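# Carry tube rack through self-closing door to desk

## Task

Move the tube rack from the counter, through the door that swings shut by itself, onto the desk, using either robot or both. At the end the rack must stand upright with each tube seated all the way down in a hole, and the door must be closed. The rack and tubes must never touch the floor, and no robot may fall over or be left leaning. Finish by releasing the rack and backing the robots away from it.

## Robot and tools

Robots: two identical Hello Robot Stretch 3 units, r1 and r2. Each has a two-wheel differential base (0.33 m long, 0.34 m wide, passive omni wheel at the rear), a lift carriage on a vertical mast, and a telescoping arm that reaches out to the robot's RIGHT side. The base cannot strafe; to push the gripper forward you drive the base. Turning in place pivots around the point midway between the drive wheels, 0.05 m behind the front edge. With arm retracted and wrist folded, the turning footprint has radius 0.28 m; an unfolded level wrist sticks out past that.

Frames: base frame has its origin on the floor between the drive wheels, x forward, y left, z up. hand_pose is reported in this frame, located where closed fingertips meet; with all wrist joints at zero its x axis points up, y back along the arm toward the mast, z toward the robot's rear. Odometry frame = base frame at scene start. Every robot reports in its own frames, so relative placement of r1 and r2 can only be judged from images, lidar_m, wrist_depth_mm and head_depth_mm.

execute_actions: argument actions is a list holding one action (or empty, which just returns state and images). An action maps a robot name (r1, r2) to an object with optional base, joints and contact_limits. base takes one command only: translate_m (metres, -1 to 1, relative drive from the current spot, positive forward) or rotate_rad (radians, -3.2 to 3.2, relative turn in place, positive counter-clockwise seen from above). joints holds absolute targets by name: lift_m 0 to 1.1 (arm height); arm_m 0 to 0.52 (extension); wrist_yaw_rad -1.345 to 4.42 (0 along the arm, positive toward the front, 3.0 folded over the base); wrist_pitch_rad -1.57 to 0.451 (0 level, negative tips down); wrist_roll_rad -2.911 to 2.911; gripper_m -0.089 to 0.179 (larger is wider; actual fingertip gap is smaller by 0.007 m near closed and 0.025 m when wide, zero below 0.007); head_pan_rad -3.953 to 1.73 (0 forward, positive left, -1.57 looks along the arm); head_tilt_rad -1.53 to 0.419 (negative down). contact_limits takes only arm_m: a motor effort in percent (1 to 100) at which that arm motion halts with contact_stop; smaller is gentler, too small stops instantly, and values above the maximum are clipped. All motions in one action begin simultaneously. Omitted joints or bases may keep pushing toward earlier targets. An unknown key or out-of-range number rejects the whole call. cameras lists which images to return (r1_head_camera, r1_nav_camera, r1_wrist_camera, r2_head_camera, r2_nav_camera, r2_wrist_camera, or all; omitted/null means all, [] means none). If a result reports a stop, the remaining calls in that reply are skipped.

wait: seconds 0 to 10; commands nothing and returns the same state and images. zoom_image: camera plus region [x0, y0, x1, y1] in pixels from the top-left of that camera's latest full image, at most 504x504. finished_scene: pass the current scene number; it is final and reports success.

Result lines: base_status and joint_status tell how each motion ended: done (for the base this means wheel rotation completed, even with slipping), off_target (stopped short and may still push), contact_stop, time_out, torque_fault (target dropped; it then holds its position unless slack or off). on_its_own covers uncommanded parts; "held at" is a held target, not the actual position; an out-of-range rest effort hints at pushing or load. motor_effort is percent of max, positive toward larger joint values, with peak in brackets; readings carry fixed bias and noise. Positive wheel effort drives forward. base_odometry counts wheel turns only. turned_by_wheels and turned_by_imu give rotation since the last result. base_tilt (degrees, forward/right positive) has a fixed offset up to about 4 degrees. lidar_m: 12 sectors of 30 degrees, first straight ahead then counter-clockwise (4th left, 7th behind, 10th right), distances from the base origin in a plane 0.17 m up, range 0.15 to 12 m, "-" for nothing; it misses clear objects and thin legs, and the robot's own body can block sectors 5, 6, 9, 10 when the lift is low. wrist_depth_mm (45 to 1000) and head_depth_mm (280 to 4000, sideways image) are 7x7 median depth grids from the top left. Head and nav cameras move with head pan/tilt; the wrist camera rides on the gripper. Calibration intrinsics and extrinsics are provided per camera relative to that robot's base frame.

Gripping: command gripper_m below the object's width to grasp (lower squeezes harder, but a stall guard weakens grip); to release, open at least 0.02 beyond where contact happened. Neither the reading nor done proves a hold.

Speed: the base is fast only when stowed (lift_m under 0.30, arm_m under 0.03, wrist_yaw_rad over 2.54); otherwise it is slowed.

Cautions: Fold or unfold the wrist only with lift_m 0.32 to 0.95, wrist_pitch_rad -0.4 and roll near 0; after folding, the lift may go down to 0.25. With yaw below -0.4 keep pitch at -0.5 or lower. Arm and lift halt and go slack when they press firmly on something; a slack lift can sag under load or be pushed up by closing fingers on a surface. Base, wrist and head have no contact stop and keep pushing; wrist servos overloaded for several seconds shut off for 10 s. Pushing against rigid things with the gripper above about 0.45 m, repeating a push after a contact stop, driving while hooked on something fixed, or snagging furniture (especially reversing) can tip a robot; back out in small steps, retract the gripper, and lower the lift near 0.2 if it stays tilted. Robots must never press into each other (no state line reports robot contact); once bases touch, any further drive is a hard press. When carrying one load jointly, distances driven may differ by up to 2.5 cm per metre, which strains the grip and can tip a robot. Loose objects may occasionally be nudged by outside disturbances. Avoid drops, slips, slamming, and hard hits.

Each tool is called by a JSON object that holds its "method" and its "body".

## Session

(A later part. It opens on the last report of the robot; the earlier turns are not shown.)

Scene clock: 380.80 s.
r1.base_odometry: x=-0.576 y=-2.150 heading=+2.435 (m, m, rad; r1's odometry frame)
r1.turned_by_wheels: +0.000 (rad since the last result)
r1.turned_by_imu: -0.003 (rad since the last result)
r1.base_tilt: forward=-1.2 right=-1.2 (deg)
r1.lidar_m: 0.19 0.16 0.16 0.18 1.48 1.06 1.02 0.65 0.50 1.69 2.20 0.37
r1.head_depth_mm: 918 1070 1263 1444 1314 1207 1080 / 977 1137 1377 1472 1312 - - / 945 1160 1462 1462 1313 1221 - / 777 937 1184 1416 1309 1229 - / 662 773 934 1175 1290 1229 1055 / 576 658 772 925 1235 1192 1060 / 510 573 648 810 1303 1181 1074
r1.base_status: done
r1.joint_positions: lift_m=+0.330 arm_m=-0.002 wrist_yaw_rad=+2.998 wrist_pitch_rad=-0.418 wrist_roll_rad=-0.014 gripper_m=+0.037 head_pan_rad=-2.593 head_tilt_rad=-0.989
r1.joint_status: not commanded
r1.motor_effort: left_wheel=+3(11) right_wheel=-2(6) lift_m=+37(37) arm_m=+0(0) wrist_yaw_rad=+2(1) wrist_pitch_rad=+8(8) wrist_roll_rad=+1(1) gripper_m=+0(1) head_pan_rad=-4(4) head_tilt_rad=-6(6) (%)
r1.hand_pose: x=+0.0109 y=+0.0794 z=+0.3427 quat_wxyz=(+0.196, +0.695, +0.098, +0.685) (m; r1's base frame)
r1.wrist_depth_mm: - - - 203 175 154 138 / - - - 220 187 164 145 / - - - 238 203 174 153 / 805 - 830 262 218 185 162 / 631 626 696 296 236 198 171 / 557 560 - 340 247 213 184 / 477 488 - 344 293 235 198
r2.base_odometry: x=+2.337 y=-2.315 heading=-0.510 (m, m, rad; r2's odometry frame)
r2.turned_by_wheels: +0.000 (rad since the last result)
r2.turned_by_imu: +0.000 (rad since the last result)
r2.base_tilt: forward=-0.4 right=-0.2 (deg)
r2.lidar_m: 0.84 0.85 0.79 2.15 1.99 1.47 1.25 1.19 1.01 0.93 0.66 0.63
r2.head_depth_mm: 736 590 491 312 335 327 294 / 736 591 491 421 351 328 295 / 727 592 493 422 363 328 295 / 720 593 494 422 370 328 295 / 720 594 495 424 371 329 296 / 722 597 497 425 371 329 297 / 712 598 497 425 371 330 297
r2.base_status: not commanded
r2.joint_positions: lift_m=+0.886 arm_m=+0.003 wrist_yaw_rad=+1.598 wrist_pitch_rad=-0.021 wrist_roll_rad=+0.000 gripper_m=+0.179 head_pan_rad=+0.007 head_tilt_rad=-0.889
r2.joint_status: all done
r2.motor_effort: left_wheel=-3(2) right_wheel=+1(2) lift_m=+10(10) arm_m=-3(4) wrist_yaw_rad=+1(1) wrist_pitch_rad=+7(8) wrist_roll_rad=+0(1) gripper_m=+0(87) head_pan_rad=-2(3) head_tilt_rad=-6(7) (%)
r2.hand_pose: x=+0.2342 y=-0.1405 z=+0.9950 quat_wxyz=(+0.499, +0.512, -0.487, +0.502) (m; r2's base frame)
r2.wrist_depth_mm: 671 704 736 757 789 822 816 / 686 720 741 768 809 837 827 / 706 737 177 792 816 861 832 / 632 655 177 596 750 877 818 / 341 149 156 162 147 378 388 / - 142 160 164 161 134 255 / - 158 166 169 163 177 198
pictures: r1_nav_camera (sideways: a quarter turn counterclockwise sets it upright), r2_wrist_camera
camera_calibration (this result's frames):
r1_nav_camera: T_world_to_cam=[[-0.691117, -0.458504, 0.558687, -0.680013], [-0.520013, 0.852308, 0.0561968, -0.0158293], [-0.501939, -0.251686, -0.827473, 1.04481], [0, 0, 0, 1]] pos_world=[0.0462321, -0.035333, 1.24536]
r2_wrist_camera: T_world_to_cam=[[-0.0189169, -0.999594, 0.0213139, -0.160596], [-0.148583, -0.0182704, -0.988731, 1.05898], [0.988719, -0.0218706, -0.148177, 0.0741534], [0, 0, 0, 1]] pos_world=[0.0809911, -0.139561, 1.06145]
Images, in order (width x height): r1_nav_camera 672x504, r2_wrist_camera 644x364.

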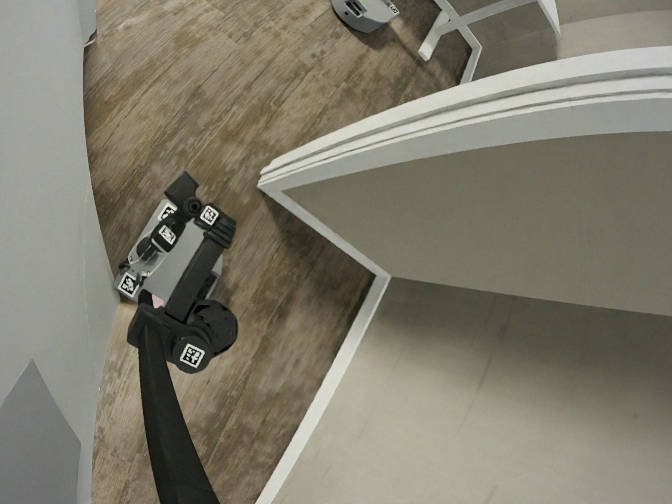

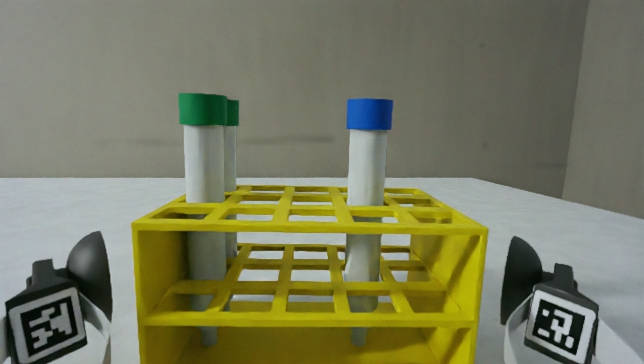

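{"method": "execute_actions", "body": {"actions": [{"r1":{"base":{"translate_m":-0.3},"joints":{"head_pan_rad":-0.6}},"r2":{"base":{"translate_m":-0.35},"joints":{"head_tilt_rad":-0.6,"head_pan_rad":-0.25}}}], "cameras": ["r1_nav_camera","r2_wrist_camera","r2_head_camera"]}}

Scene clock: 390.30 s.
r1.base_odometry: x=-0.348 y=-2.344 heading=+2.435 (m, m, rad; r1's odometry frame)
r1.turned_by_wheels: +0.000 (rad since the last result)
r1.turned_by_imu: -0.004 (rad since the last result)
r1.base_tilt: forward=-1.2 right=-1.1 (deg)
r1.lidar_m: 1.60 2.50 2.27 2.17 1.05 0.75 0.71 0.67 0.48 0.44 0.47 0.63
r1.head_depth_mm: 496 558 636 741 880 1084 1083 / 555 635 738 881 1099 1190 - / 632 735 879 1092 1284 1192 - / 735 882 1091 1405 1313 1182 1107 / 876 1082 1436 1461 1310 1182 1095 / 1071 1410 1624 1467 1306 1178 1079 / 1411 1848 1649 1456 1308 1177 1073
r1.base_status: done
r1.joint_positions: lift_m=+0.330 arm_m=-0.002 wrist_yaw_rad=+2.998 wrist_pitch_rad=-0.418 wrist_roll_rad=-0.014 gripper_m=+0.037 head_pan_rad=-0.607 head_tilt_rad=-0.989
r1.joint_status: all done
r1.motor_effort: left_wheel=+4(4) right_wheel=-2(7) lift_m=+37(37) arm_m=+0(0) wrist_yaw_rad=+2(1) wrist_pitch_rad=+8(8) wrist_roll_rad=+1(1) gripper_m=+0(0) head_pan_rad=+5(63) head_tilt_rad=-6(6) (%)
r1.hand_pose: x=+0.0109 y=+0.0794 z=+0.3427 quat_wxyz=(+0.196, +0.695, +0.098, +0.685) (m; r1's base frame)
r1.wrist_depth_mm: - - - - - - - / - - - - - - - / 983 - - - - - - / 807 - 820 839 892 921 946 / 653 632 689 685 707 727 733 / 543 560 - 578 585 599 608 / 478 493 - 501 502 509 517
r2.base_odometry: x=+2.031 y=-2.144 heading=-0.510 (m, m, rad; r2's odometry frame)
r2.turned_by_wheels: +0.000 (rad since the last result)
r2.turned_by_imu: -0.002 (rad since the last result)
r2.base_tilt: forward=-0.4 right=-0.2 (deg)
r2.lidar_m: 1.19 1.20 0.97 2.80 1.42 1.01 0.92 0.86 1.05 0.98 0.99 0.92
r2.head_depth_mm: 1200 1294 790 590 1732 1487 1237 / 1153 1209 792 591 1251 1404 1266 / 1112 1188 651 593 1678 1484 1267 / 1077 1149 641 593 1633 1518 1222 / 1043 1114 759 593 518 1488 1266 / 1006 1082 798 594 504 1494 1272 / 978 1057 799 595 475 1493 1269
r2.base_status: done
r2.joint_positions: lift_m=+0.886 arm_m=+0.003 wrist_yaw_rad=+1.598 wrist_pitch_rad=-0.021 wrist_roll_rad=+0.000 gripper_m=+0.179 head_pan_rad=-0.243 head_tilt_rad=-0.606
r2.joint_status: all done
r2.motor_effort: left_wheel=-2(6) right_wheel=+1(2) lift_m=+10(10) arm_m=-4(4) wrist_yaw_rad=+1(2) wrist_pitch_rad=+7(7) wrist_roll_rad=+0(0) gripper_m=+0(0) head_pan_rad=-2(18) head_tilt_rad=+3(27) (%)
r2.hand_pose: x=+0.2342 y=-0.1405 z=+0.9951 quat_wxyz=(+0.499, +0.512, -0.487, +0.502) (m; r2's base frame)
r2.wrist_depth_mm: 976 - - - - - 885 / - - - - - - 874 / - - - - - - 880 / 627 659 668 591 745 791 841 / 343 348 354 363 381 425 434 / - - - - - - 849 / - - - - - - 807
pictures: r1_nav_camera (sideways: a quarter turn counterclockwise sets it upright), r2_head_camera (sideways: a quarter turn clockwise sets it upright), r2_wrist_camera
camera_calibration (this result's frames):
r1_nav_camera: T_world_to_cam=[[0.698563, -0.447078, 0.558687, -0.688491], [-0.569698, -0.819931, 0.0561968, -0.0155262], [0.43296, -0.35754, -0.827473, 1.03911], [0, 0, 0, 1]] pos_world=[0.0222157, 0.0509832, 1.24536]
r2_head_camera: T_world_to_cam=[[-0.566646, 0.131178, -0.813452, 1.07998], [0.239481, 0.970847, -0.0102619, 0.010497], [0.788391, -0.200622, -0.581541, 0.716145], [0, 0, 0, 1]] pos_world=[0.044848, -0.00818591, 1.29508]
r2_wrist_camera: T_world_to_cam=[[-0.0189223, -0.999594, 0.0213016, -0.160583], [-0.148317, -0.0182633, -0.988771, 1.05902], [0.988759, -0.0218692, -0.147911, 0.0738817], [0, 0, 0, 1]] pos_world=[0.0809811, -0.139561, 1.06148]
Images, in order (width x height): r1_nav_camera 672x504, r2_head_camera 896x504, r2_wrist_camera 644x364.

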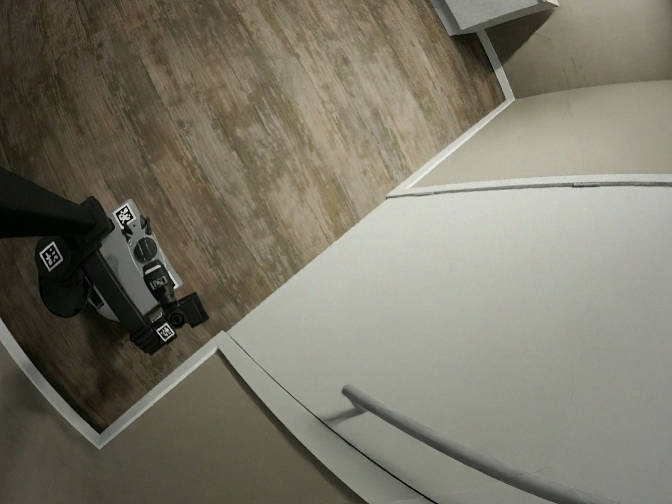

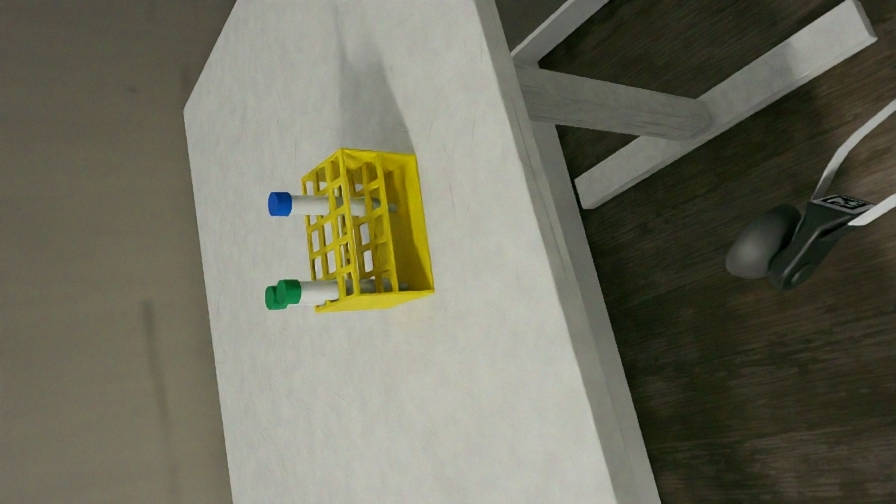

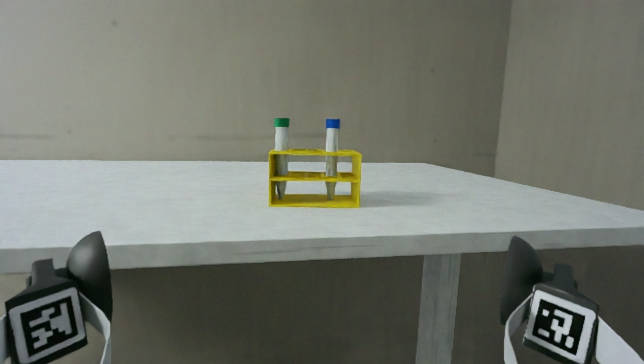

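{"method": "zoom_image", "body": {"camera": "r2_wrist_camera", "region": [250, 100, 380, 220]}}

{"method": "finished_scene", "body": {"scene": 1}}

Region (250, 100, 380, 220) of r2_wrist_camera's 644x364 image, scaled by 3.877; it fills the top 465 rows of this view, and the rest is white.

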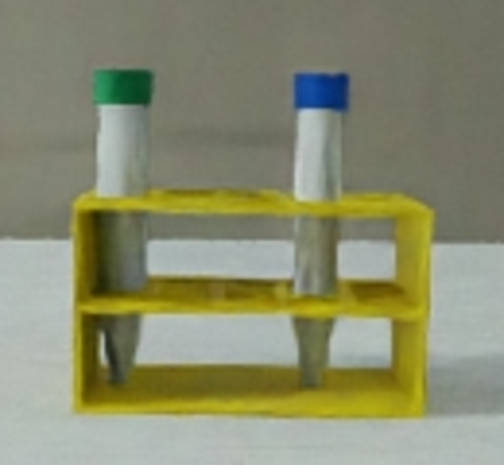

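The scene is finished: the task was done.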